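## Task

Take tube R8 out of the green source rack RA and seat it in well C5 of the white destination rack RB. Then take tube E1 from RA and seat it in RB well B1. If a placed tube stands about one cap height higher than it should in its RB well, pull it back out and look down into that well from directly above; if something flat is lying in it, seat that tube in any well of the red quarantine rack QR instead. At the end, every tube the job does not name must be upright in its original well, though tubes may be moved along the way. Each rack must end near its starting spot and flat on the bench mat, though racks may be moved along the way. Nothing counts as done if it stays in place only because the robot is holding it. Release everything and move the arms clear; contact with DONE or its housing is still clear. Finish by letting go and then pressing DONE; the job is over when DONE goes down. Pressing DONE while any required change is still wrong is worse than never pressing it.

## Robot and tools

ROBOT. Two six-joint arms with parallel grippers, named left_arm and right_arm, act in a physics simulation. Either arm may be parked out of the way while the other works. Racks: RA green (source), RB white (destination), QR red (quarantine). At the start, row A of each rack is the row closest to the arm bases, and column 1 is on the left when viewed from between the bases. Racks are loose, so bumping them moves them. A DONE button with a lamp finishes the job; push until the lamp lights. Occasionally a loose object gets a short push from outside. Knocking anything off the table ends the scene.

FRAME. One shared scene frame: origin on the tabletop midway between the arms, +x out across the table, +z up, left_arm on the +y side. The names left and right do not refer to image sides. Base poses: left_arm at (-0.047, +0.367, 0) m, quat_wxyz (+0.999, 0, 0, +0.045); right_arm at (+0.012, -0.301, 0) m, quat_wxyz (+0.998, 0, 0, -0.057). Fingers point along the gripper's +z and close along its y. end_effector_position is the spot between the pads, roughly 1 cm short of the fingertips; it can be somewhat wrong, worse at long reach.

execute_actions. Argument actions is a list holding at most one item, or empty. Empty list = LOOK: no command, just returns state. An item with rows (and optional steps, 1 to 15, default 15) = ACT. Each row is a single flat list of 14 numbers covering both arms, always all 14: left_arm waist, shoulder, elbow, wrist pitch, wrist yaw, wrist roll, opening, then the same seven for right_arm. Joint numbers are absolute target angles in radians, in the same units Joint positions reports, not offsets. One row is used per control step (1/30 s); if steps exceeds the number of rows, the final row keeps being used. Up to 15 rows. An item with only steps (up to 300) = WAIT: no new command, returns after that many steps counted from the previous result, with your reply time included. Optional pictures (true/false) controls whether camera images come back; by default they do.

JOINT RANGES (rad, per arm, column order): waist -2.880..2.880, shoulder 0.000..3.142, elbow 0.000..3.019, wrist pitch -1.693..1.571, wrist yaw -1.571..1.571, wrist roll -2.094..2.094. A call is rejected, with nothing sent, if a target exceeds an end by over 0.019 rad and also lies beyond that joint's last reported angle. True ends may differ by up to 0.019 rad; a target past the true end is clipped there, reported as "joint sent to its limit" (possibly about an earlier, still-running action). No such line does not prove there is more room.

OPENING: absolute value from -1 (closed) to +1 (fully open, 0.094 m pad gap). grip_measured reports the fingers on this same scale, with a fixed per-gripper error up to about 1 mm. Away from the extremes the fingers go to where grip_measured would equal your number. To hold a tube, command about 0.03 below its grip_measured; a smaller margin holds more gently. Pads push at most about 50 to 62 N, less for parts under about 2 mm thick, with a brief spike on contact.

MOTION. Joint speed is capped: each step the sent target stays within a lead of the measured angle (waist 0.264, shoulder 0.32, elbow 0.276, wrist pitch 0.33, wrist yaw 0.186, wrist roll 0.522 rad), and targets that would move the hand over 70 mm from where it is are scaled back. Arms keep driving to the last row while you think or wait, until everything nearly stops or a step is HELD; after that only a new action resumes travel or pressing, though fingers finish opening or closing. Moves of a few mm may not shift the hand. "joint command not followed" means a clearance check altered or blocked targets on some steps; HELD marks steps where your row was not fully sent.

RESULTS. State line: each gripper's end_effector_position (m) and end_effector_quat_wxyz, left then right. Joint positions and Joint velocities: one block per arm, six joints (rad, rad/s) then pad gap (m, m/s). Joint torques follow the joint order, excluding the gripper; they carry offsets, scale errors, friction and noise, and are nonzero even without contact. Holding loads heats motors: MOTOR HOT appears from 85 °C; at 100 °C that arm and gripper go limp and fall (OVER-TEMPERATURE FAULT).

zoom_image: camera (cam_high, cam_low, cam_left_wrist, cam_right_wrist; each 504x504) and region [x0, y0, x1, y1] in pixels from the top-left, at most 504 by 504; returns an enlarged view of that camera's latest image.

read_manual: section "licences" (default) returns URDF licence text; no motion.

finished_scene: scene = number of the current scene; ends it irreversibly, grades it, and gives the next task if any. Replying without a tool call also ends everything.

AVOID: dropping or slamming tubes, hard pushes on racks, arms colliding or pressing each other, tubes or racks tipping or leaving the table. Release grips and clear the arms before pressing DONE.

Each tool is called after "Request:" as name([rows], argument=value, ...), one row to a line, values as JSON.

## Session

Request:
execute_actions(actions=[])

Scene clock: 0.00 s of 15600.00 s.
left_arm: end_effector_position=(+0.6543, +0.1226, +0.1929) grip_measured=+1.000 end_effector_quat_wxyz=(+0.590, +0.735, +0.322, +0.089) | right_arm: end_effector_position=(+0.5233, -0.3582, +0.5042) grip_measured=+1.000 end_effector_quat_wxyz=(+0.713, +0.033, +0.699, -0.046)
Joint positions: left_arm=[-0.259  1.939  1.43   0.083  0.794  1.62   0.094] | right_arm=[ 0.006  1.033  1.055 -0.     0.003 -0.016  0.094]
Joint velocities: left_arm=[-0.005 -0.005  0.007  0.017 -0.066  0.007  0.   ] | right_arm=[-0.005  0.005 -0.022 -0.022 -0.022 -0.051  0.   ]
Joint torques (N m, as the arm reports them, + toward a larger angle): no reading
Motor temperatures (°C, as the motors report them): left_arm=[26 25 26 25 27 25] | right_arm=[26 28 37 24 26 25]

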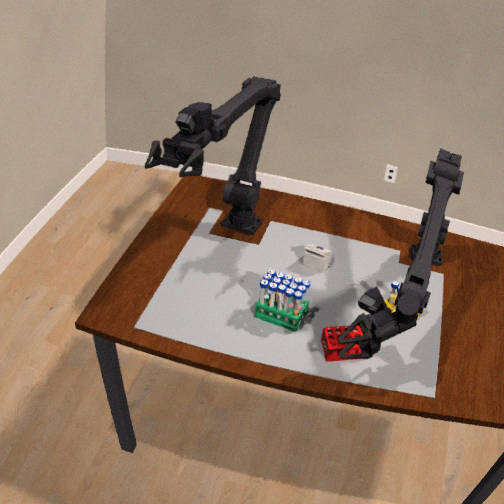

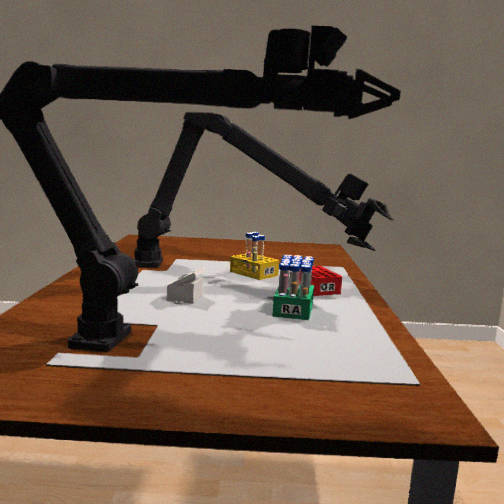

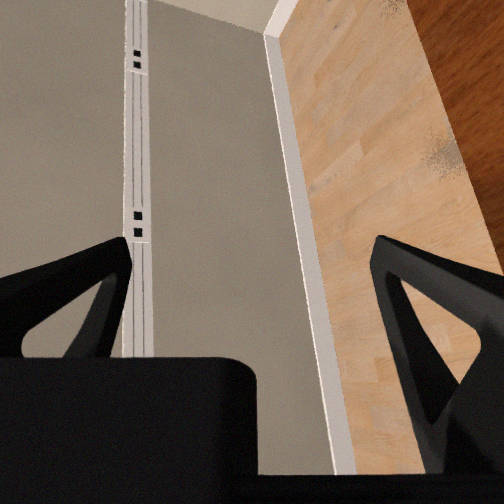

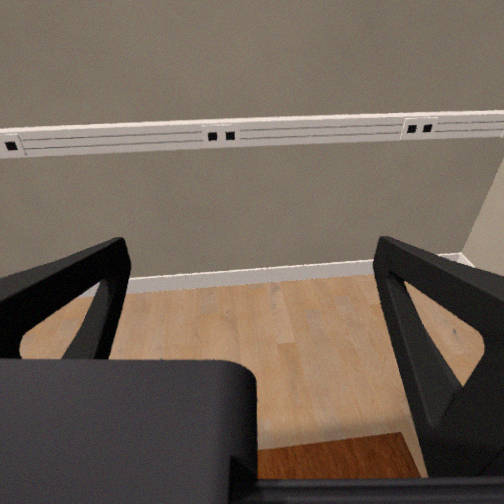

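Request:
zoom_image(camera="cam_high", region=[240, 255, 330, 340])

Request:
zoom_image(camera="cam_low", region=[220, 220, 350, 330])

Region (240, 255, 330, 340) of cam_high's 504x504 image, scaled by 5.600, with more detail than that image has.

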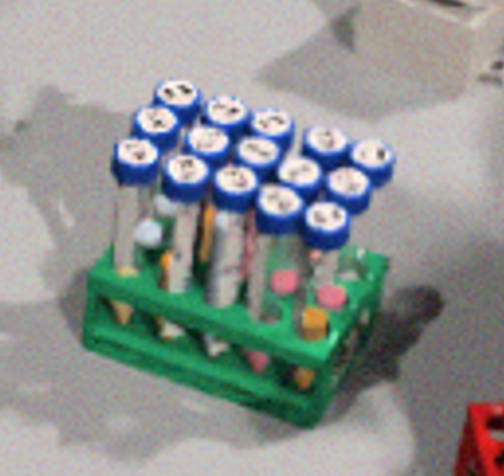

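Region (220, 220, 350, 330) of cam_low's 504x504 image, scaled by 3.877, with more detail than that image has; it fills the top 426 rows of this view, and the rest is white.

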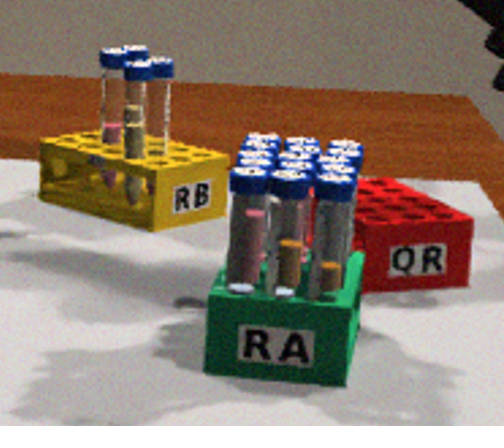

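Request:
execute_actions([
  {"rows": [[-0.259,1.937,1.429,0.081,0.792,1.617,1,0.007,1.033,1.055,-0.002,0,0,1],[-0.260,1.929,1.425,0.075,0.788,1.608,1,0.011,1.033,1.054,-0.006,0,0,1],[-0.260,1.917,1.418,0.064,0.781,1.592,1,0.016,1.033,1.052,-0.014,0,0,1],[-0.262,1.900,1.409,0.049,0.770,1.571,1,0.024,1.032,1.050,-0.025,0,0,1],[-0.263,1.879,1.398,0.031,0.757,1.544,1,0.034,1.032,1.047,-0.038,0,0,1],[-0.265,1.854,1.384,0.008,0.741,1.511,1,0.047,1.031,1.043,-0.055,0,0,1],[-0.267,1.824,1.368,-0.018,0.722,1.474,1,0.061,1.031,1.039,-0.074,0,0,1],[-0.269,1.790,1.350,-0.047,0.701,1.430,1,0.077,1.030,1.035,-0.096,0,0,1],[-0.271,1.752,1.330,-0.080,0.678,1.383,1,0.095,1.029,1.030,-0.120,0,0,1],[-0.274,1.711,1.308,-0.116,0.652,1.331,1,0.114,1.028,1.024,-0.147,0,0,1],[-0.277,1.667,1.285,-0.154,0.625,1.275,1,0.135,1.027,1.018,-0.175,0,0,1],[-0.280,1.620,1.260,-0.195,0.596,1.215,1,0.158,1.027,1.012,-0.205,0,0,1]], "steps": 12},
], pictures=false)

Request:
execute_actions([
  {"rows": [[-0.283,1.571,1.233,-0.238,0.565,1.152,1,0.181,1.025,1.005,-0.237,0,0,1],[-0.287,1.520,1.206,-0.283,0.533,1.087,1,0.206,1.024,0.998,-0.270,0,0,1],[-0.290,1.466,1.177,-0.329,0.500,1.020,1,0.231,1.023,0.991,-0.304,0,0,1],[-0.294,1.412,1.148,-0.377,0.466,0.951,1,0.257,1.022,0.984,-0.339,0,0,1],[-0.297,1.357,1.119,-0.425,0.432,0.881,1,0.283,1.021,0.976,-0.375,0,0,1],[-0.301,1.302,1.089,-0.474,0.397,0.810,1,0.310,1.020,0.969,-0.411,0,0,1],[-0.305,1.246,1.059,-0.522,0.362,0.739,1,0.336,1.019,0.961,-0.446,0,0,1],[-0.308,1.191,1.030,-0.570,0.328,0.669,1,0.362,1.018,0.953,-0.482,0,0,1],[-0.312,1.137,1.001,-0.618,0.294,0.600,1,0.388,1.017,0.946,-0.517,0,0,1],[-0.315,1.083,0.972,-0.664,0.261,0.533,1,0.413,1.016,0.939,-0.551,0,0,1],[-0.319,1.032,0.945,-0.709,0.229,0.468,1,0.438,1.015,0.932,-0.584,0,0,1],[-0.322,0.983,0.919,-0.752,0.199,0.405,1,0.461,1.014,0.925,-0.616,0,0,1]], "steps": 12},
], pictures=false)

Request:
execute_actions([
  {"rows": [[-0.325,0.936,0.893,-0.793,0.169,0.345,1,0.484,1.013,0.919,-0.646,0,0,1],[-0.328,0.892,0.870,-0.831,0.142,0.289,1,0.505,1.012,0.913,-0.674,0,0,1],[-0.331,0.851,0.848,-0.867,0.116,0.237,1,0.524,1.011,0.907,-0.701,0,0,1],[-0.333,0.813,0.828,-0.900,0.093,0.190,1,0.542,1.010,0.902,-0.725,0,0,1],[-0.335,0.779,0.810,-0.929,0.072,0.146,1,0.558,1.009,0.898,-0.747,0,0,1],[-0.337,0.749,0.794,-0.955,0.053,0.109,1,0.572,1.009,0.894,-0.766,0,0,1],[-0.339,0.724,0.780,-0.978,0.037,0.076,1,0.585,1.008,0.890,-0.783,0,0,1],[-0.340,0.703,0.769,-0.996,0.024,0.049,1,0.595,1.008,0.887,-0.798,0,0,1],[-0.342,0.686,0.760,-1.013,0.013,0.028,1,0.603,1.007,0.885,-0.811,0,0,1],[-0.342,0.674,0.753,-1.026,0.004,0.010,1,0.608,1.007,0.883,-0.822,0,0,1],[-0.343,0.666,0.749,-1.035,-0.003,-0.003,1,0.612,1.007,0.882,-0.830,0,0,1],[-0.343,0.664,0.748,-1.040,-0.006,-0.010,1,0.613,1.007,0.882,-0.835,0,0,1]], "steps": 15},
], pictures=false)

Request:
execute_actions([
  {"steps": 12},
])

Scene clock: 57.10 s of 15600.00 s.
left_arm: end_effector_position=(+0.6082, +0.1527, +0.2185) grip_measured=+1.000 end_effector_quat_wxyz=(+0.534, +0.695, +0.478, +0.054) | right_arm: end_effector_position=(+0.5245, -0.3098, +0.4589) grip_measured=+1.000 end_effector_quat_wxyz=(+0.660, +0.002, +0.751, -0.010)
Joint positions: left_arm=[-0.26   1.743  1.305 -0.112  0.622  1.412  0.094] | right_arm=[ 0.1    1.033  1.034 -0.13   0.003 -0.013  0.094]
Joint velocities: left_arm=[-0.024 -1.314 -0.608 -1.087 -0.842 -1.326  0.   ] | right_arm=[ 0.659 -0.005 -0.178 -0.818 -0.007 -0.007  0.   ]
Joint torques (N m, as the arm reports them, + toward a larger angle): left_arm=[ -1.18 -19.75   7.84   2.12   0.44  -0.14] | right_arm=[-1.   -8.14  7.91  1.6  -0.19  0.  ]
Motor temperatures (°C, as the motors report them): left_arm=[26 28 32 25 27 25] | right_arm=[26 29 45 24 26 25]
Steps of this call (steps 1 to 90: nothing new was sent; then 53.70 s passed at rest; steps 91 to 102: all 12 steps of this action). Readings (joint positions):
91: left_arm=[-0.259 1.939 1.430 0.083 0.794 1.620] | right_arm=[0.006 1.033 1.055 -0.000 0.003 -0.016]
92: left_arm=[-0.259 1.939 1.430 0.083 0.793 1.620] | right_arm=[0.006 1.033 1.055 -0.000 0.003 -0.015]
94: left_arm=[-0.259 1.935 1.429 0.076 0.780 1.613] | right_arm=[0.006 1.033 1.055 -0.001 0.003 -0.015]
98: left_arm=[-0.259 1.880 1.388 0.012 0.719 1.549] | right_arm=[0.029 1.033 1.052 -0.041 0.003 -0.013]
102: the state above

Scene clock: 57.50 s of 15600.00 s.
left_arm: end_effector_position=(+0.3916, +0.2292, +0.3217) grip_measured=+1.000 end_effector_quat_wxyz=(+0.437, +0.441, +0.784, +0.000) | right_arm: end_effector_position=(+0.4586, -0.1661, +0.3120) grip_measured=+1.000 end_effector_quat_wxyz=(+0.452, -0.136, +0.879, +0.064)
Joint positions: left_arm=[-0.307  1.043  0.998 -0.643  0.231  0.699  0.094] | right_arm=[ 0.41   1.033  0.941 -0.532  0.001 -0.013  0.094]
Joint velocities: left_arm=[-0.112 -1.617 -0.764 -1.336 -0.901 -1.897  0.   ] | right_arm=[ 0.737 -0.005 -0.208 -1.009 -0.007  0.066  0.   ]
Joint torques (N m, as the arm reports them, + toward a larger angle): left_arm=[-0.14 -3.96  7.12  1.75  0.14 -0.12] | right_arm=[-1.74 -8.96  8.18  1.54 -0.1   0.  ]
Motor temperatures (°C, as the motors report them): left_arm=[26 28 32 25 27 25] | right_arm=[26 29 45 24 26 25]
Steps of this call (steps 1 to 12: all 12 steps of this action). Readings (joint positions):
1: left_arm=[-0.261 1.696 1.282 -0.149 0.592 1.367] | right_arm=[0.123 1.033 1.027 -0.159 0.003 -0.013]
2: left_arm=[-0.263 1.645 1.259 -0.189 0.562 1.318] | right_arm=[0.147 1.033 1.019 -0.189 0.003 -0.013]
4: left_arm=[-0.269 1.532 1.211 -0.273 0.497 1.210] | right_arm=[0.199 1.033 1.004 -0.253 0.002 -0.013]
8: left_arm=[-0.289 1.282 1.108 -0.456 0.362 0.962] | right_arm=[0.306 1.033 0.972 -0.393 0.002 -0.013]
12: the state above

Scene clock: 58.00 s of 15600.00 s.
left_arm: end_effector_position=(+0.2360, +0.2976, +0.2579) grip_measured=+1.000 end_effector_quat_wxyz=(+0.316, +0.141, +0.938, -0.027) | right_arm: end_effector_position=(+0.3679, -0.1119, +0.2361) grip_measured=+1.000 end_effector_quat_wxyz=(+0.295, -0.237, +0.923, +0.071)
Joint positions: left_arm=[-0.33   0.658  0.759 -1.028 -0.003  0.061  0.094] | right_arm=[ 0.606  1.022  0.885 -0.817  0.001 -0.013  0.094]
Joint velocities: left_arm=[ 0.005 -0.005  0.012 -0.027  0.022 -0.315  0.   ] | right_arm=[ 0.005 -0.015 -0.007 -0.051  0.007 -0.051  0.   ]
Joint torques (N m, as the arm reports them, + toward a larger angle): left_arm=[-0.86 -1.95  8.28  1.66 -0.01 -0.16] | right_arm=[-1.42 -8.38  7.94  0.91 -0.12 -0.01]
Motor temperatures (°C, as the motors report them): left_arm=[26 28 32 25 27 25] | right_arm=[26 29 45 24 26 25]
Steps of this call (steps 1 to 15: all 15 steps of this action). Readings (joint positions):
1: left_arm=[-0.310 0.991 0.971 -0.688 0.200 0.635] | right_arm=[0.435 1.033 0.935 -0.564 0.001 -0.013]
2: left_arm=[-0.313 0.942 0.943 -0.731 0.171 0.572] | right_arm=[0.459 1.033 0.927 -0.596 0.001 -0.013]
4: left_arm=[-0.317 0.857 0.891 -0.812 0.118 0.452] | right_arm=[0.503 1.032 0.915 -0.655 0.001 -0.013]
8: left_arm=[-0.324 0.732 0.806 -0.939 0.040 0.250] | right_arm=[0.569 1.027 0.895 -0.746 0.001 -0.013]
15: the state above

Scene clock: 58.40 s of 15600.00 s.
left_arm: end_effector_position=(+0.2359, +0.2977, +0.2578) grip_measured=+1.000 end_effector_quat_wxyz=(+0.314, +0.116, +0.941, -0.035) | right_arm: end_effector_position=(+0.3674, -0.1122, +0.2360) grip_measured=+1.000 end_effector_quat_wxyz=(+0.294, -0.238, +0.923, +0.071)
Joint positions: left_arm=[-0.33   0.658  0.759 -1.029 -0.004  0.008  0.094] | right_arm=[ 0.606  1.021  0.885 -0.819  0.001 -0.013  0.094]
Joint velocities: left_arm=[ 0.015 -0.015  0.012 -0.012 -0.051 -0.007  0.   ] | right_arm=[-0.005  0.005 -0.007  0.017  0.007 -0.095  0.   ]
Joint torques (N m, as the arm reports them, + toward a larger angle): left_arm=[-0.62 -1.53  8.26  1.46 -0.03 -0.11] | right_arm=[-1.49 -7.61  8.    0.79 -0.11  0.  ]
Motor temperatures (°C, as the motors report them): left_arm=[26 28 32 25 27 25] | right_arm=[26 29 45 24 26 25]
Steps of this call (steps 1 to 12: the robot went on to your last target). Readings (joint positions):
1: left_arm=[-0.330 0.658 0.759 -1.028 -0.004 0.049] | right_arm=[0.606 1.022 0.885 -0.818 0.001 -0.013]
2: left_arm=[-0.330 0.658 0.759 -1.029 -0.004 0.040] | right_arm=[0.606 1.022 0.885 -0.818 0.001 -0.013]
4: left_arm=[-0.330 0.658 0.759 -1.029 -0.004 0.027] | right_arm=[0.606 1.021 0.885 -0.819 0.001 -0.013]
8: left_arm=[-0.330 0.658 0.759 -1.029 -0.004 0.014] | right_arm=[0.606 1.021 0.885 -0.819 0.001 -0.013]
12: the state above

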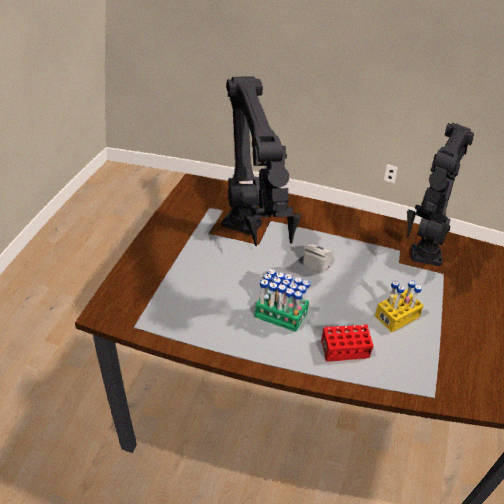

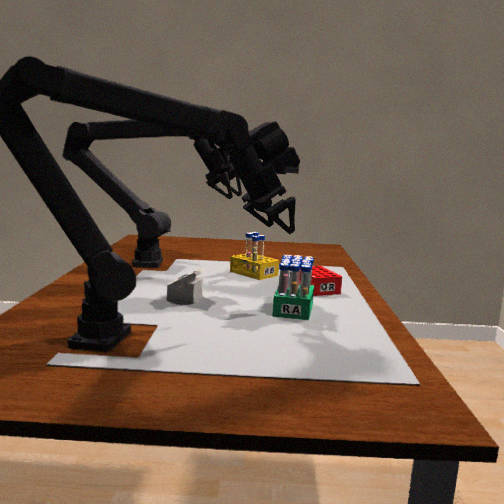

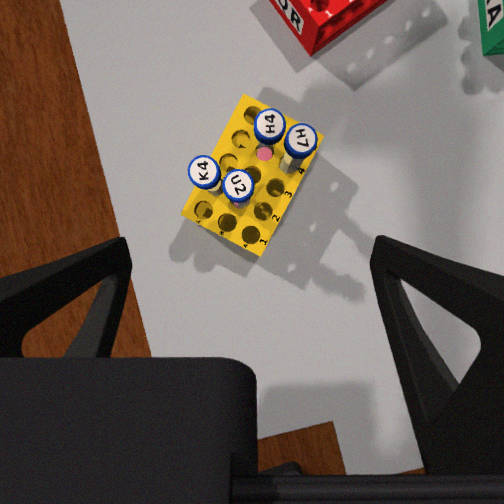

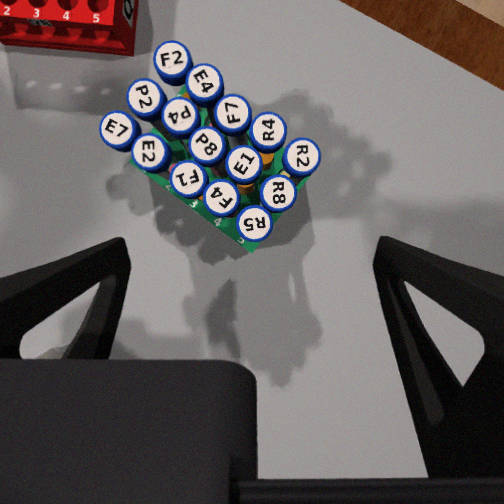

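Request:
zoom_image(camera="cam_left_wrist", region=[170, 85, 340, 255])

Request:
zoom_image(camera="cam_right_wrist", region=[90, 30, 330, 270])

Region (170, 85, 340, 255) of cam_left_wrist's 504x504 image, scaled by 2.965, with more detail than that image has.

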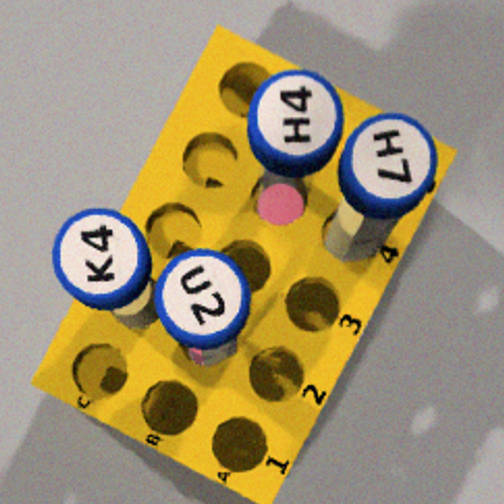

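Region (90, 30, 330, 270) of cam_right_wrist's 504x504 image, scaled by 2.100, with more detail than that image has.

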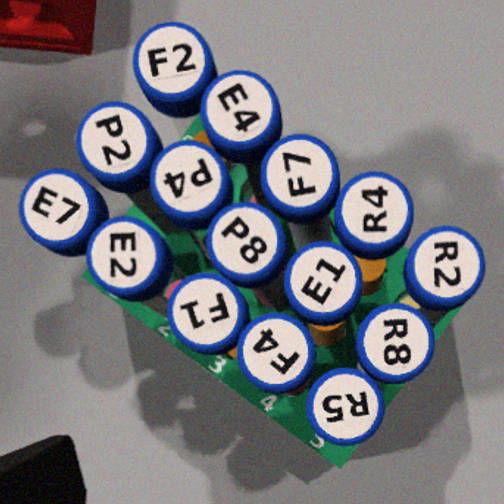

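Request:
zoom_image(camera="cam_left_wrist", region=[185, 190, 275, 255])

Region (185, 190, 275, 255) of cam_left_wrist's 504x504 image, scaled by 5.600, with more detail than that image has.

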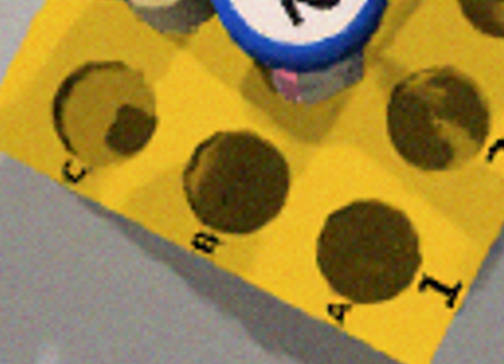

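Request:
execute_actions([
  {"rows": [[-0.343,0.666,0.756,-1.039,-0.006,-0.01,1,0.613,1.009,0.896,-0.837,0,0.000,0.994],[-0.343,0.670,0.762,-1.036,-0.006,-0.01,1,0.612,1.015,0.907,-0.842,0,0.001,0.976],[-0.343,0.678,0.770,-1.032,-0.006,-0.01,1,0.611,1.024,0.920,-0.850,0,0.002,0.947],[-0.343,0.689,0.779,-1.026,-0.006,-0.01,1,0.609,1.038,0.936,-0.861,0,0.004,0.907],[-0.343,0.702,0.789,-1.018,-0.006,-0.01,1,0.607,1.054,0.954,-0.875,0,0.006,0.857],[-0.343,0.718,0.801,-1.009,-0.006,-0.01,1,0.605,1.074,0.974,-0.892,0,0.009,0.798],[-0.343,0.736,0.813,-0.999,-0.006,-0.01,1,0.602,1.097,0.996,-0.911,0,0.012,0.729],[-0.343,0.756,0.827,-0.988,-0.006,-0.01,1,0.599,1.122,1.018,-0.932,0,0.016,0.654],[-0.343,0.777,0.840,-0.975,-0.006,-0.01,1,0.596,1.148,1.042,-0.954,0,0.019,0.573],[-0.343,0.800,0.854,-0.962,-0.006,-0.01,1,0.593,1.177,1.066,-0.978,0,0.023,0.487],[-0.343,0.823,0.868,-0.949,-0.006,-0.01,1,0.589,1.206,1.090,-1.003,0,0.027,0.399],[-0.343,0.847,0.881,-0.935,-0.006,-0.01,1,0.586,1.236,1.114,-1.029,0,0.031,0.309]], "steps": 12},
], pictures=false)

Request:
execute_actions([
  {"rows": [[-0.343,0.871,0.895,-0.921,-0.006,-0.01,1,0.582,1.266,1.136,-1.054,0,0.035,0.218],[-0.343,0.894,0.907,-0.908,-0.006,-0.01,1,0.578,1.295,1.158,-1.079,0,0.039,0.130],[-0.343,0.917,0.919,-0.895,-0.006,-0.01,1,0.575,1.324,1.178,-1.103,0,0.043,0.044],[-0.343,0.939,0.929,-0.883,-0.006,-0.01,1,0.572,1.351,1.196,-1.125,0,0.047,-0.037],[-0.343,0.958,0.938,-0.871,-0.006,-0.01,1,0.569,1.375,1.212,-1.146,0,0.050,-0.112],[-0.343,0.976,0.946,-0.861,-0.006,-0.01,1,0.566,1.398,1.225,-1.165,0,0.053,-0.181],[-0.343,0.992,0.952,-0.852,-0.006,-0.01,1,0.564,1.418,1.236,-1.182,0,0.056,-0.240],[-0.343,1.005,0.956,-0.844,-0.006,-0.01,1,0.562,1.434,1.244,-1.196,0,0.058,-0.290],[-0.343,1.016,0.959,-0.838,-0.006,-0.01,1,0.560,1.448,1.248,-1.207,0,0.060,-0.330],[-0.343,1.024,0.960,-0.834,-0.006,-0.01,1,0.559,1.457,1.250,-1.215,0,0.061,-0.359],[-0.343,1.028,0.960,-0.831,-0.006,-0.01,1,0.558,1.463,1.250,-1.220,0,0.062,-0.377],[-0.343,1.030,0.960,-0.830,-0.006,-0.01,1,0.558,1.465,1.250,-1.222,0,0.062,-0.383]], "steps": 15},
], pictures=false)

Request:
execute_actions([
  {"steps": 10},
])

Scene clock: 153.73 s of 15600.00 s.
left_arm: end_effector_position=(+0.2660, +0.2904, +0.2409) grip_measured=+1.000 end_effector_quat_wxyz=(+0.287, +0.116, +0.950, -0.032) | right_arm: end_effector_position=(+0.3819, -0.1051, +0.2252) grip_measured=+0.359 end_effector_quat_wxyz=(+0.217, -0.234, +0.946, +0.054)
Joint positions: left_arm=[-0.33   0.793  0.788 -0.98  -0.004  0.005  0.094] | right_arm=[ 0.605  1.162  1.009 -0.966  0.001  0.004  0.064]
Joint velocities: left_arm=[ 0.005  0.777  0.349  0.369 -0.007 -0.051  0.   ] | right_arm=[-0.044  0.933  0.823 -0.701 -0.022  0.095 -0.098]
Joint torques (N m, as the arm reports them, + toward a larger angle): left_arm=[-0.97 -2.66 13.94  2.83 -0.04 -0.11] | right_arm=[-3.42 -6.34 11.88  0.86 -0.13  0.  ]
Motor temperatures (°C, as the motors report them): left_arm=[26 25 33 25 27 25] | right_arm=[26 29 43 24 26 25]
Steps of this call (steps 1 to 30: the robot went on to your last target; steps 31 to 90: nothing new was sent; then 91.93 s passed at rest; steps 91 to 102: all 12 steps of this action). Readings (joint positions):
91: left_arm=[-0.330 0.658 0.759 -1.029 -0.004 0.005] | right_arm=[0.606 1.021 0.885 -0.819 0.001 -0.013]
92: left_arm=[-0.330 0.658 0.759 -1.029 -0.004 0.005] | right_arm=[0.606 1.021 0.885 -0.820 0.001 -0.013]
94: left_arm=[-0.330 0.662 0.759 -1.029 -0.004 0.005] | right_arm=[0.606 1.021 0.885 -0.829 0.001 -0.012]
98: left_arm=[-0.330 0.702 0.760 -1.020 -0.004 0.005] | right_arm=[0.606 1.055 0.912 -0.883 0.001 -0.007]
102: the state above

Scene clock: 154.23 s of 15600.00 s.
left_arm: end_effector_position=(+0.3446, +0.2712, +0.2414) grip_measured=+1.000 end_effector_quat_wxyz=(+0.296, +0.115, +0.948, -0.033) | right_arm: end_effector_position=(+0.4082, -0.1093, +0.1634) grip_measured=-0.381 end_effector_quat_wxyz=(+0.042, -0.202, +0.978, +0.010)
Joint positions: left_arm=[-0.33   1.028  0.907 -0.846 -0.004  0.004  0.094] | right_arm=[ 0.568  1.471  1.191 -1.204  0.001  0.045  0.029]
Joint velocities: left_arm=[-0.005  0.005 -0.002  0.007  0.022 -0.007  0.   ] | right_arm=[-0.005  0.015 -0.017 -0.061 -0.066  0.037  0.001]
Joint torques (N m, as the arm reports them, + toward a larger angle): left_arm=[-0.91 -6.56 12.48  2.7  -0.03 -0.14] | right_arm=[ -3.27 -12.1   11.34  -0.17  -0.13   0.01]
Motor temperatures (°C, as the motors report them): left_arm=[26 25 33 25 27 25] | right_arm=[26 29 43 24 26 25]
Steps of this call (steps 1 to 15: all 15 steps of this action). Readings (joint positions):
1: left_arm=[-0.330 0.819 0.801 -0.967 -0.004 0.005] | right_arm=[0.603 1.194 1.037 -0.989 0.001 0.007]
2: left_arm=[-0.330 0.845 0.816 -0.953 -0.004 0.004] | right_arm=[0.600 1.226 1.064 -1.012 0.001 0.011]
4: left_arm=[-0.330 0.893 0.847 -0.925 -0.004 0.004] | right_arm=[0.593 1.287 1.112 -1.059 0.001 0.018]
8: left_arm=[-0.330 0.972 0.894 -0.875 -0.004 0.004] | right_arm=[0.578 1.392 1.175 -1.142 0.001 0.031]
15: the state above

Scene clock: 154.57 s of 15600.00 s.
left_arm: end_effector_position=(+0.3448, +0.2712, +0.2416) grip_measured=+1.000 end_effector_quat_wxyz=(+0.296, +0.115, +0.948, -0.033) | right_arm: end_effector_position=(+0.4085, -0.1092, +0.1644) grip_measured=-0.381 end_effector_quat_wxyz=(+0.042, -0.201, +0.979, +0.010)
Joint positions: left_arm=[-0.33   1.028  0.907 -0.845 -0.004  0.004  0.094] | right_arm=[ 0.568  1.471  1.193 -1.207  0.001  0.048  0.029]
Joint velocities: left_arm=[-0.005 -0.015  0.007  0.002 -0.007  0.022  0.   ] | right_arm=[-0.005  0.005  0.012  0.007  0.007 -0.022 -0.001]
Joint torques (N m, as the arm reports them, + toward a larger angle): left_arm=[-0.6  -6.21 12.56  2.68 -0.01 -0.12] | right_arm=[ -3.37 -12.24  11.13  -0.23  -0.12   0.02]
Motor temperatures (°C, as the motors report them): left_arm=[26 25 33 25 27 25] | right_arm=[26 29 43 24 26 25]
Steps of this call (steps 1 to 10: the robot went on to your last target). Readings (joint positions):
1: left_arm=[-0.330 1.028 0.907 -0.846 -0.004 0.004] | right_arm=[0.568 1.471 1.191 -1.205 0.001 0.046]
2: left_arm=[-0.330 1.028 0.907 -0.846 -0.004 0.004] | right_arm=[0.568 1.471 1.192 -1.207 0.001 0.046]
4: left_arm=[-0.330 1.028 0.907 -0.845 -0.004 0.004] | right_arm=[0.568 1.471 1.193 -1.207 0.001 0.047]
8: left_arm=[-0.330 1.028 0.907 -0.845 -0.004 0.004] | right_arm=[0.568 1.471 1.193 -1.207 0.001 0.048]
10: the state above

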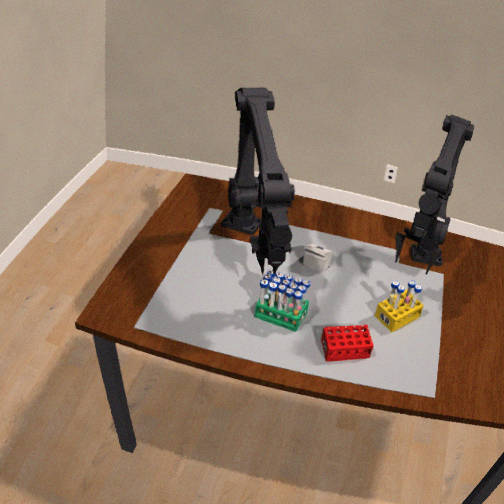

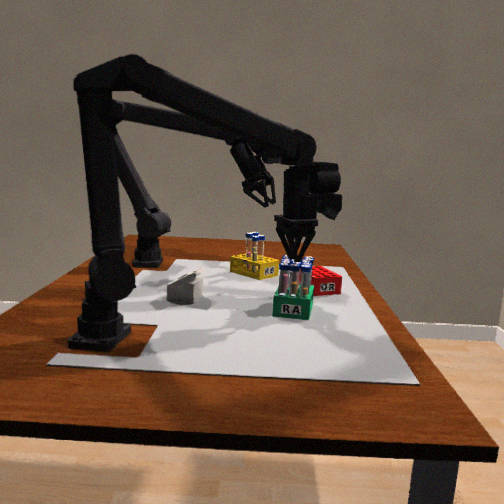

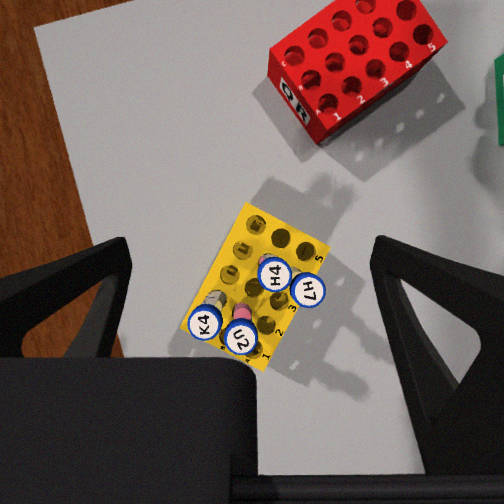

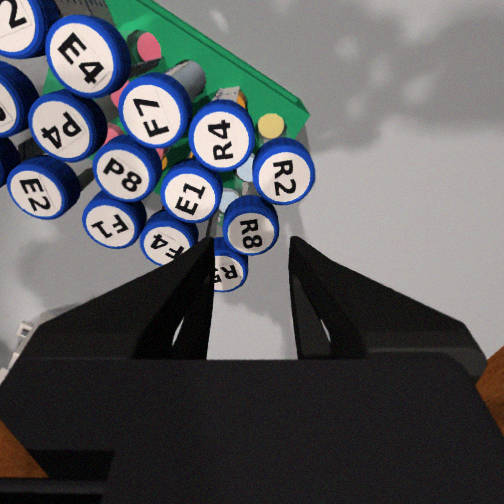

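Request:
zoom_image(camera="cam_left_wrist", region=[210, 200, 330, 290])

Request:
zoom_image(camera="cam_right_wrist", region=[130, 130, 330, 310])

Region (210, 200, 330, 290) of cam_left_wrist's 504x504 image, scaled by 4.200, with more detail than that image has; it fills the top 378 rows of this view, and the rest is white.

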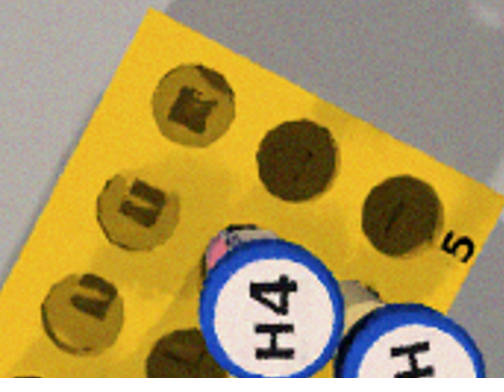

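Region (130, 130, 330, 310) of cam_right_wrist's 504x504 image, scaled by 2.520, with more detail than that image has; it fills the top 454 rows of this view, and the rest is white.

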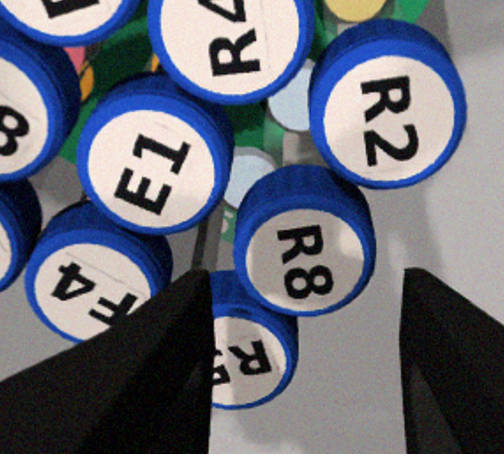

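Request:
execute_actions([
  {"rows": [[-0.342,1.027,0.956,-0.831,-0.006,-0.01,1,0.558,1.474,1.250,-1.222,0,0.062,-0.40],[-0.339,1.016,0.945,-0.832,-0.006,-0.01,1,0.558,1.481,1.250,-1.222,0,0.062,-0.415],[-0.334,0.999,0.928,-0.835,-0.006,-0.01,1,0.558,1.487,1.250,-1.222,0,0.062,-0.415],[-0.328,0.977,0.904,-0.838,-0.006,-0.01,1,0.558,1.492,1.250,-1.222,0,0.062,-0.415],[-0.320,0.950,0.876,-0.843,-0.006,-0.01,1,0.558,1.497,1.250,-1.222,0,0.062,-0.415],[-0.311,0.919,0.843,-0.847,-0.006,-0.01,1,0.558,1.502,1.250,-1.222,0,0.062,-0.415],[-0.301,0.887,0.809,-0.852,-0.006,-0.01,1,0.558,1.507,1.250,-1.222,0,0.062,-0.415],[-0.292,0.853,0.773,-0.858,-0.006,-0.01,1,0.558,1.512,1.250,-1.222,0,0.062,-0.415],[-0.282,0.821,0.739,-0.863,-0.006,-0.01,1,0.558,1.516,1.250,-1.222,0,0.062,-0.415],[-0.273,0.790,0.707,-0.868,-0.006,-0.01,1,0.558,1.520,1.250,-1.222,0,0.062,-0.415],[-0.265,0.763,0.678,-0.872,-0.006,-0.01,1,0.558,1.524,1.250,-1.222,0,0.062,-0.415],[-0.259,0.741,0.654,-0.875,-0.006,-0.01,1,0.558,1.527,1.250,-1.222,0,0.062,-0.415],[-0.254,0.724,0.637,-0.878,-0.006,-0.01,1,0.558,1.529,1.250,-1.222,0,0.062,-0.415],[-0.251,0.713,0.626,-0.879,-0.006,-0.01,1,0.558,1.531,1.250,-1.222,0,0.062,-0.415],[-0.250,0.710,0.622,-0.880,-0.006,-0.01,1,0.558,1.531,1.250,-1.222,0,0.062,-0.415]], "steps": 15},
], pictures=false)

Request:
execute_actions([
  {"steps": 10},
])

Scene clock: 178.00 s of 15600.00 s.
left_arm: end_effector_position=(+0.2550, +0.3144, +0.2093) grip_measured=+1.000 end_effector_quat_wxyz=(+0.316, +0.083, +0.945, -0.024) | right_arm: end_effector_position=(+0.4095, -0.1087, +0.1444) grip_measured=-0.413 end_effector_quat_wxyz=(+0.019, -0.201, +0.979, +0.004)
Joint positions: left_arm=[-0.263  0.705  0.648 -0.87  -0.004  0.004  0.094] | right_arm=[ 0.568  1.519  1.193 -1.207  0.001  0.049  0.028]
Joint velocities: left_arm=[ 0.142 -0.415 -0.471 -0.095 -0.066 -0.051  0.   ] | right_arm=[ 0.005  0.093  0.007 -0.002  0.051 -0.081  0.001]
Joint torques (N m, as the arm reports them, + toward a larger angle): left_arm=[ 0.84 -0.28  9.18  2.03  0.03 -0.1 ] | right_arm=[ -2.94 -11.73  11.07  -0.31  -0.12   0.  ]
Motor temperatures (°C, as the motors report them): left_arm=[26 26 37 25 27 25] | right_arm=[26 29 46 24 26 25]
Steps of this call (steps 1 to 15: the robot went on to your last target; steps 16 to 90: nothing new was sent; then 19.93 s passed at rest; steps 91 to 105: all 15 steps of this action). Readings (joint positions):
91: left_arm=[-0.330 1.028 0.907 -0.845 -0.004 0.004] | right_arm=[0.568 1.471 1.193 -1.207 0.001 0.049]
92: left_arm=[-0.330 1.027 0.907 -0.845 -0.004 0.004] | right_arm=[0.568 1.471 1.193 -1.207 0.001 0.049]
94: left_arm=[-0.330 1.022 0.907 -0.845 -0.004 0.004] | right_arm=[0.568 1.471 1.193 -1.207 0.001 0.049]
98: left_arm=[-0.324 0.940 0.857 -0.844 -0.004 0.004] | right_arm=[0.568 1.482 1.193 -1.207 0.001 0.049]
105: the state above

Scene clock: 178.33 s of 15600.00 s.
left_arm: end_effector_position=(+0.2494, +0.3166, +0.1979) grip_measured=+1.000 end_effector_quat_wxyz=(+0.304, +0.081, +0.949, -0.023) | right_arm: end_effector_position=(+0.4097, -0.1086, +0.1426) grip_measured=-0.413 end_effector_quat_wxyz=(+0.017, -0.201, +0.979, +0.004)
Joint positions: left_arm=[-0.259  0.703  0.627 -0.875 -0.004  0.004  0.094] | right_arm=[ 0.568  1.523  1.194 -1.207  0.001  0.049  0.028]
Joint velocities: left_arm=[-0.015 -0.015  0.012 -0.017 -0.11  -0.066  0.   ] | right_arm=[-0.005  0.005 -0.002 -0.002 -0.022 -0.095 -0.   ]
Joint torques (N m, as the arm reports them, + toward a larger angle): left_arm=[ 0.89 -1.74  8.66  1.74 -0.02 -0.09] | right_arm=[ -2.94 -12.04  10.98  -0.38  -0.13   0.01]
Motor temperatures (°C, as the motors report them): left_arm=[26 26 37 25 27 25] | right_arm=[26 29 46 24 26 25]
Steps of this call (steps 1 to 10: the robot went on to your last target). Readings (joint positions):
1: left_arm=[-0.260 0.696 0.636 -0.873 -0.004 0.004] | right_arm=[0.568 1.521 1.193 -1.207 0.001 0.049]
2: left_arm=[-0.259 0.694 0.629 -0.875 -0.004 0.004] | right_arm=[0.568 1.523 1.193 -1.207 0.001 0.049]
4: left_arm=[-0.259 0.698 0.627 -0.875 -0.004 0.004] | right_arm=[0.568 1.523 1.193 -1.207 0.001 0.049]
8: left_arm=[-0.259 0.703 0.627 -0.875 -0.004 0.004] | right_arm=[0.568 1.523 1.194 -1.207 0.001 0.049]
10: the state above

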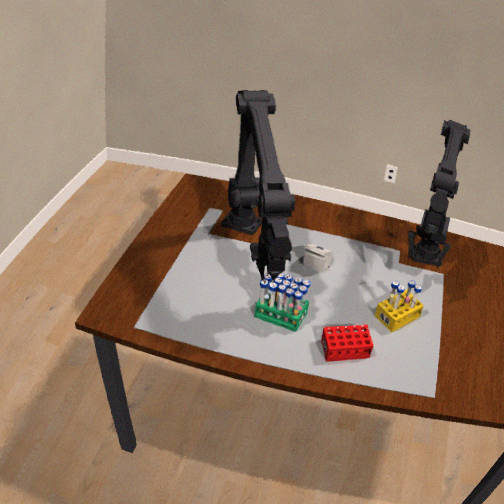

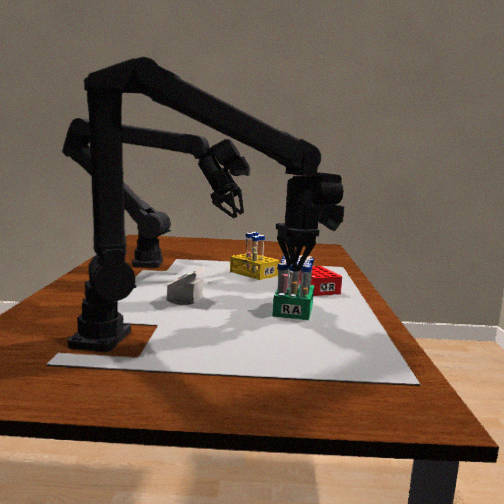

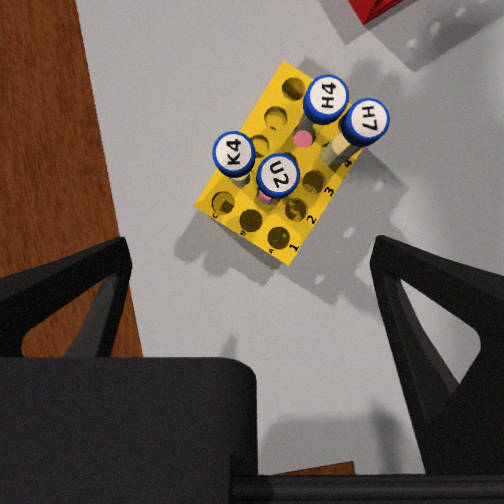

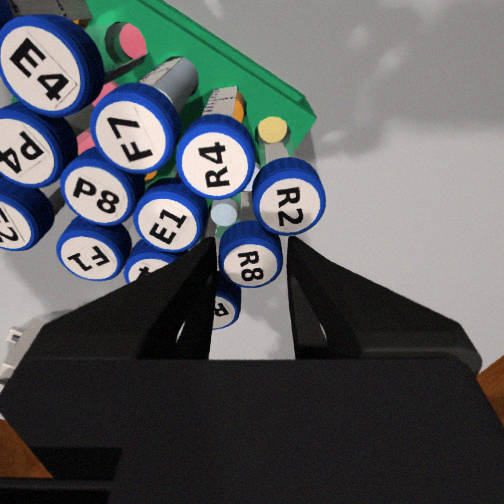

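Request:
zoom_image(camera="cam_right_wrist", region=[130, 170, 330, 340])

Request:
zoom_image(camera="cam_left_wrist", region=[200, 185, 310, 260])

Request:
zoom_image(camera="cam_low", region=[260, 225, 340, 300])

Region (130, 170, 330, 340) of cam_right_wrist's 504x504 image, scaled by 2.520, with more detail than that image has; it fills the top 428 rows of this view, and the rest is white.

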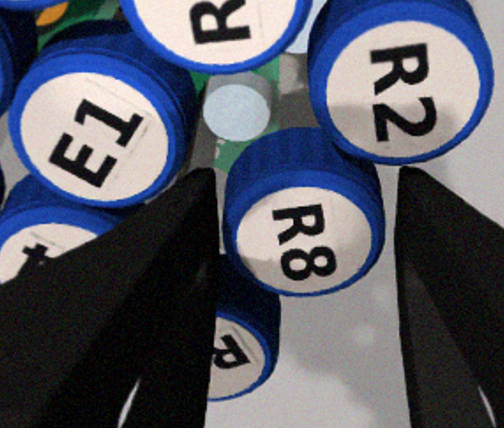

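Region (200, 185, 310, 260) of cam_left_wrist's 504x504 image, scaled by 4.582, with more detail than that image has; it fills the top 344 rows of this view, and the rest is white.

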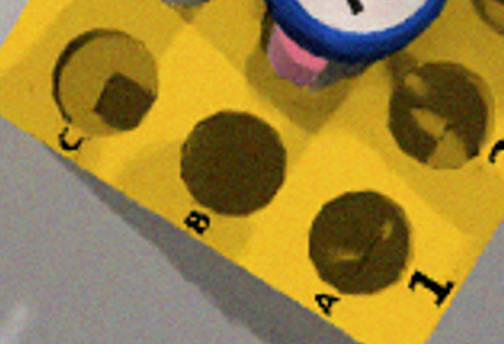

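Region (260, 225, 340, 300) of cam_low's 504x504 image, scaled by 6.300, with more detail than that image has; it fills the top 472 rows of this view, and the rest is white.

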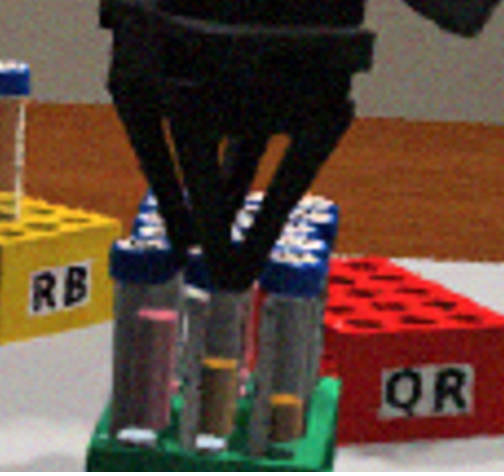

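Request:
zoom_image(camera="cam_left_wrist", region=[232, 202, 296, 254])

Request:
execute_actions([
  {"rows": [[-0.250,0.710,0.622,-0.880,-0.006,-0.01,1,0.558,1.531,1.250,-1.222,0,0.062,-0.44],[-0.250,0.710,0.622,-0.880,-0.006,-0.01,1,0.558,1.531,1.250,-1.222,0,0.062,-0.47],[-0.250,0.710,0.622,-0.880,-0.006,-0.01,1,0.558,1.531,1.250,-1.222,0,0.062,-0.495],[-0.250,0.710,0.622,-0.880,-0.006,-0.01,1,0.558,1.531,1.250,-1.222,0,0.062,-0.515],[-0.250,0.710,0.622,-0.880,-0.006,-0.01,1,0.558,1.531,1.250,-1.222,0,0.062,-0.53],[-0.250,0.710,0.622,-0.880,-0.006,-0.01,1,0.558,1.531,1.250,-1.222,0,0.062,-0.545],[-0.250,0.710,0.622,-0.880,-0.006,-0.01,1,0.558,1.531,1.250,-1.222,0,0.062,-0.56],[-0.250,0.710,0.622,-0.880,-0.006,-0.01,1,0.558,1.531,1.250,-1.222,0,0.062,-0.577]], "steps": 11},
])

Region (232, 202, 296, 254) of cam_left_wrist's 504x504 image, scaled by 7.875, with more detail than that image has; it fills the top 410 rows of this view, and the rest is white.

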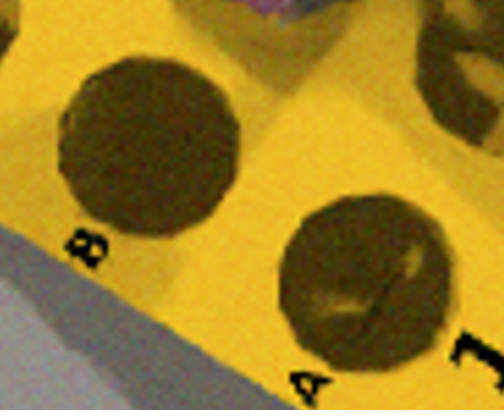

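Scene clock: 185.17 s of 15600.00 s.
left_arm: end_effector_position=(+0.2494, +0.3166, +0.1979) grip_measured=+1.000 end_effector_quat_wxyz=(+0.304, +0.081, +0.949, -0.023) | right_arm: end_effector_position=(+0.4096, -0.1086, +0.1426) grip_measured=-0.542 end_effector_quat_wxyz=(+0.017, -0.201, +0.979, +0.004)
Joint positions: left_arm=[-0.259  0.703  0.627 -0.875 -0.004  0.004  0.094] | right_arm=[ 0.568  1.523  1.194 -1.207  0.001  0.049  0.021]
Joint velocities: left_arm=[-0.015  0.005  0.002  0.002  0.022  0.022  0.   ] | right_arm=[-0.005 -0.005  0.002  0.002 -0.037 -0.066  0.   ]
Joint torques (N m, as the arm reports them, + toward a larger angle): left_arm=[ 0.94 -2.18  8.75  1.71  0.01 -0.12] | right_arm=[ -2.9  -12.02  10.97  -0.33  -0.11   0.01]
Motor temperatures (°C, as the motors report them): left_arm=[26 26 36 25 27 25] | right_arm=[26 29 46 24 26 25]
Steps of this call (steps 1 to 30: the robot went on to your last target; steps 31 to 110: nothing new was sent; then 2.80 s passed at rest; steps 111 to 121: all 11 steps of this action). Readings (joint positions):
111: left_arm=[-0.259 0.703 0.627 -0.875 -0.004 0.004] | right_arm=[0.568 1.523 1.194 -1.207 0.001 0.049]
112: left_arm=[-0.259 0.703 0.627 -0.875 -0.004 0.004] | right_arm=[0.568 1.523 1.194 -1.207 0.001 0.049]
114: left_arm=[-0.259 0.703 0.627 -0.875 -0.004 0.004] | right_arm=[0.568 1.523 1.194 -1.207 0.001 0.049]
118: left_arm=[-0.259 0.703 0.627 -0.875 -0.004 0.004] | right_arm=[0.568 1.523 1.194 -1.207 0.001 0.049]
121: the state above

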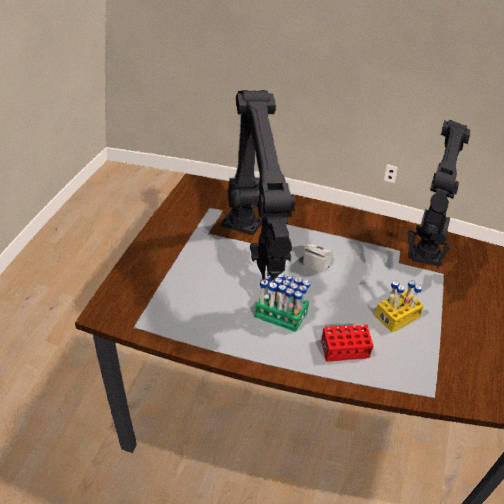

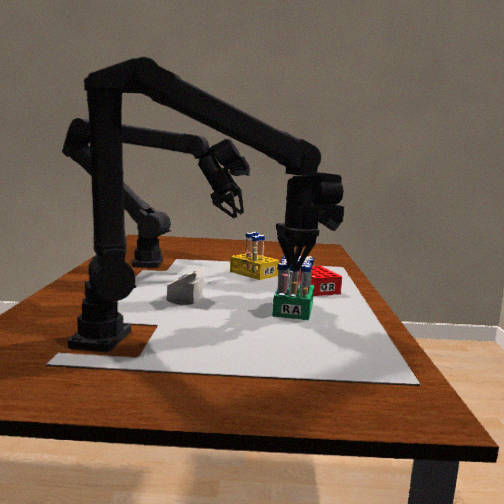

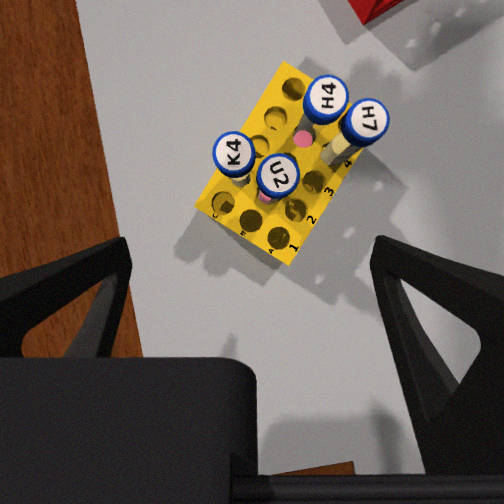

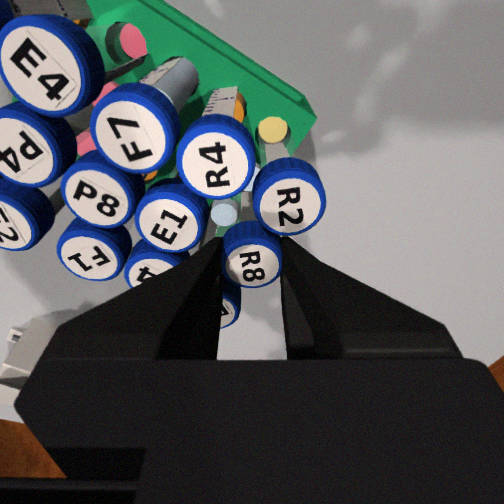

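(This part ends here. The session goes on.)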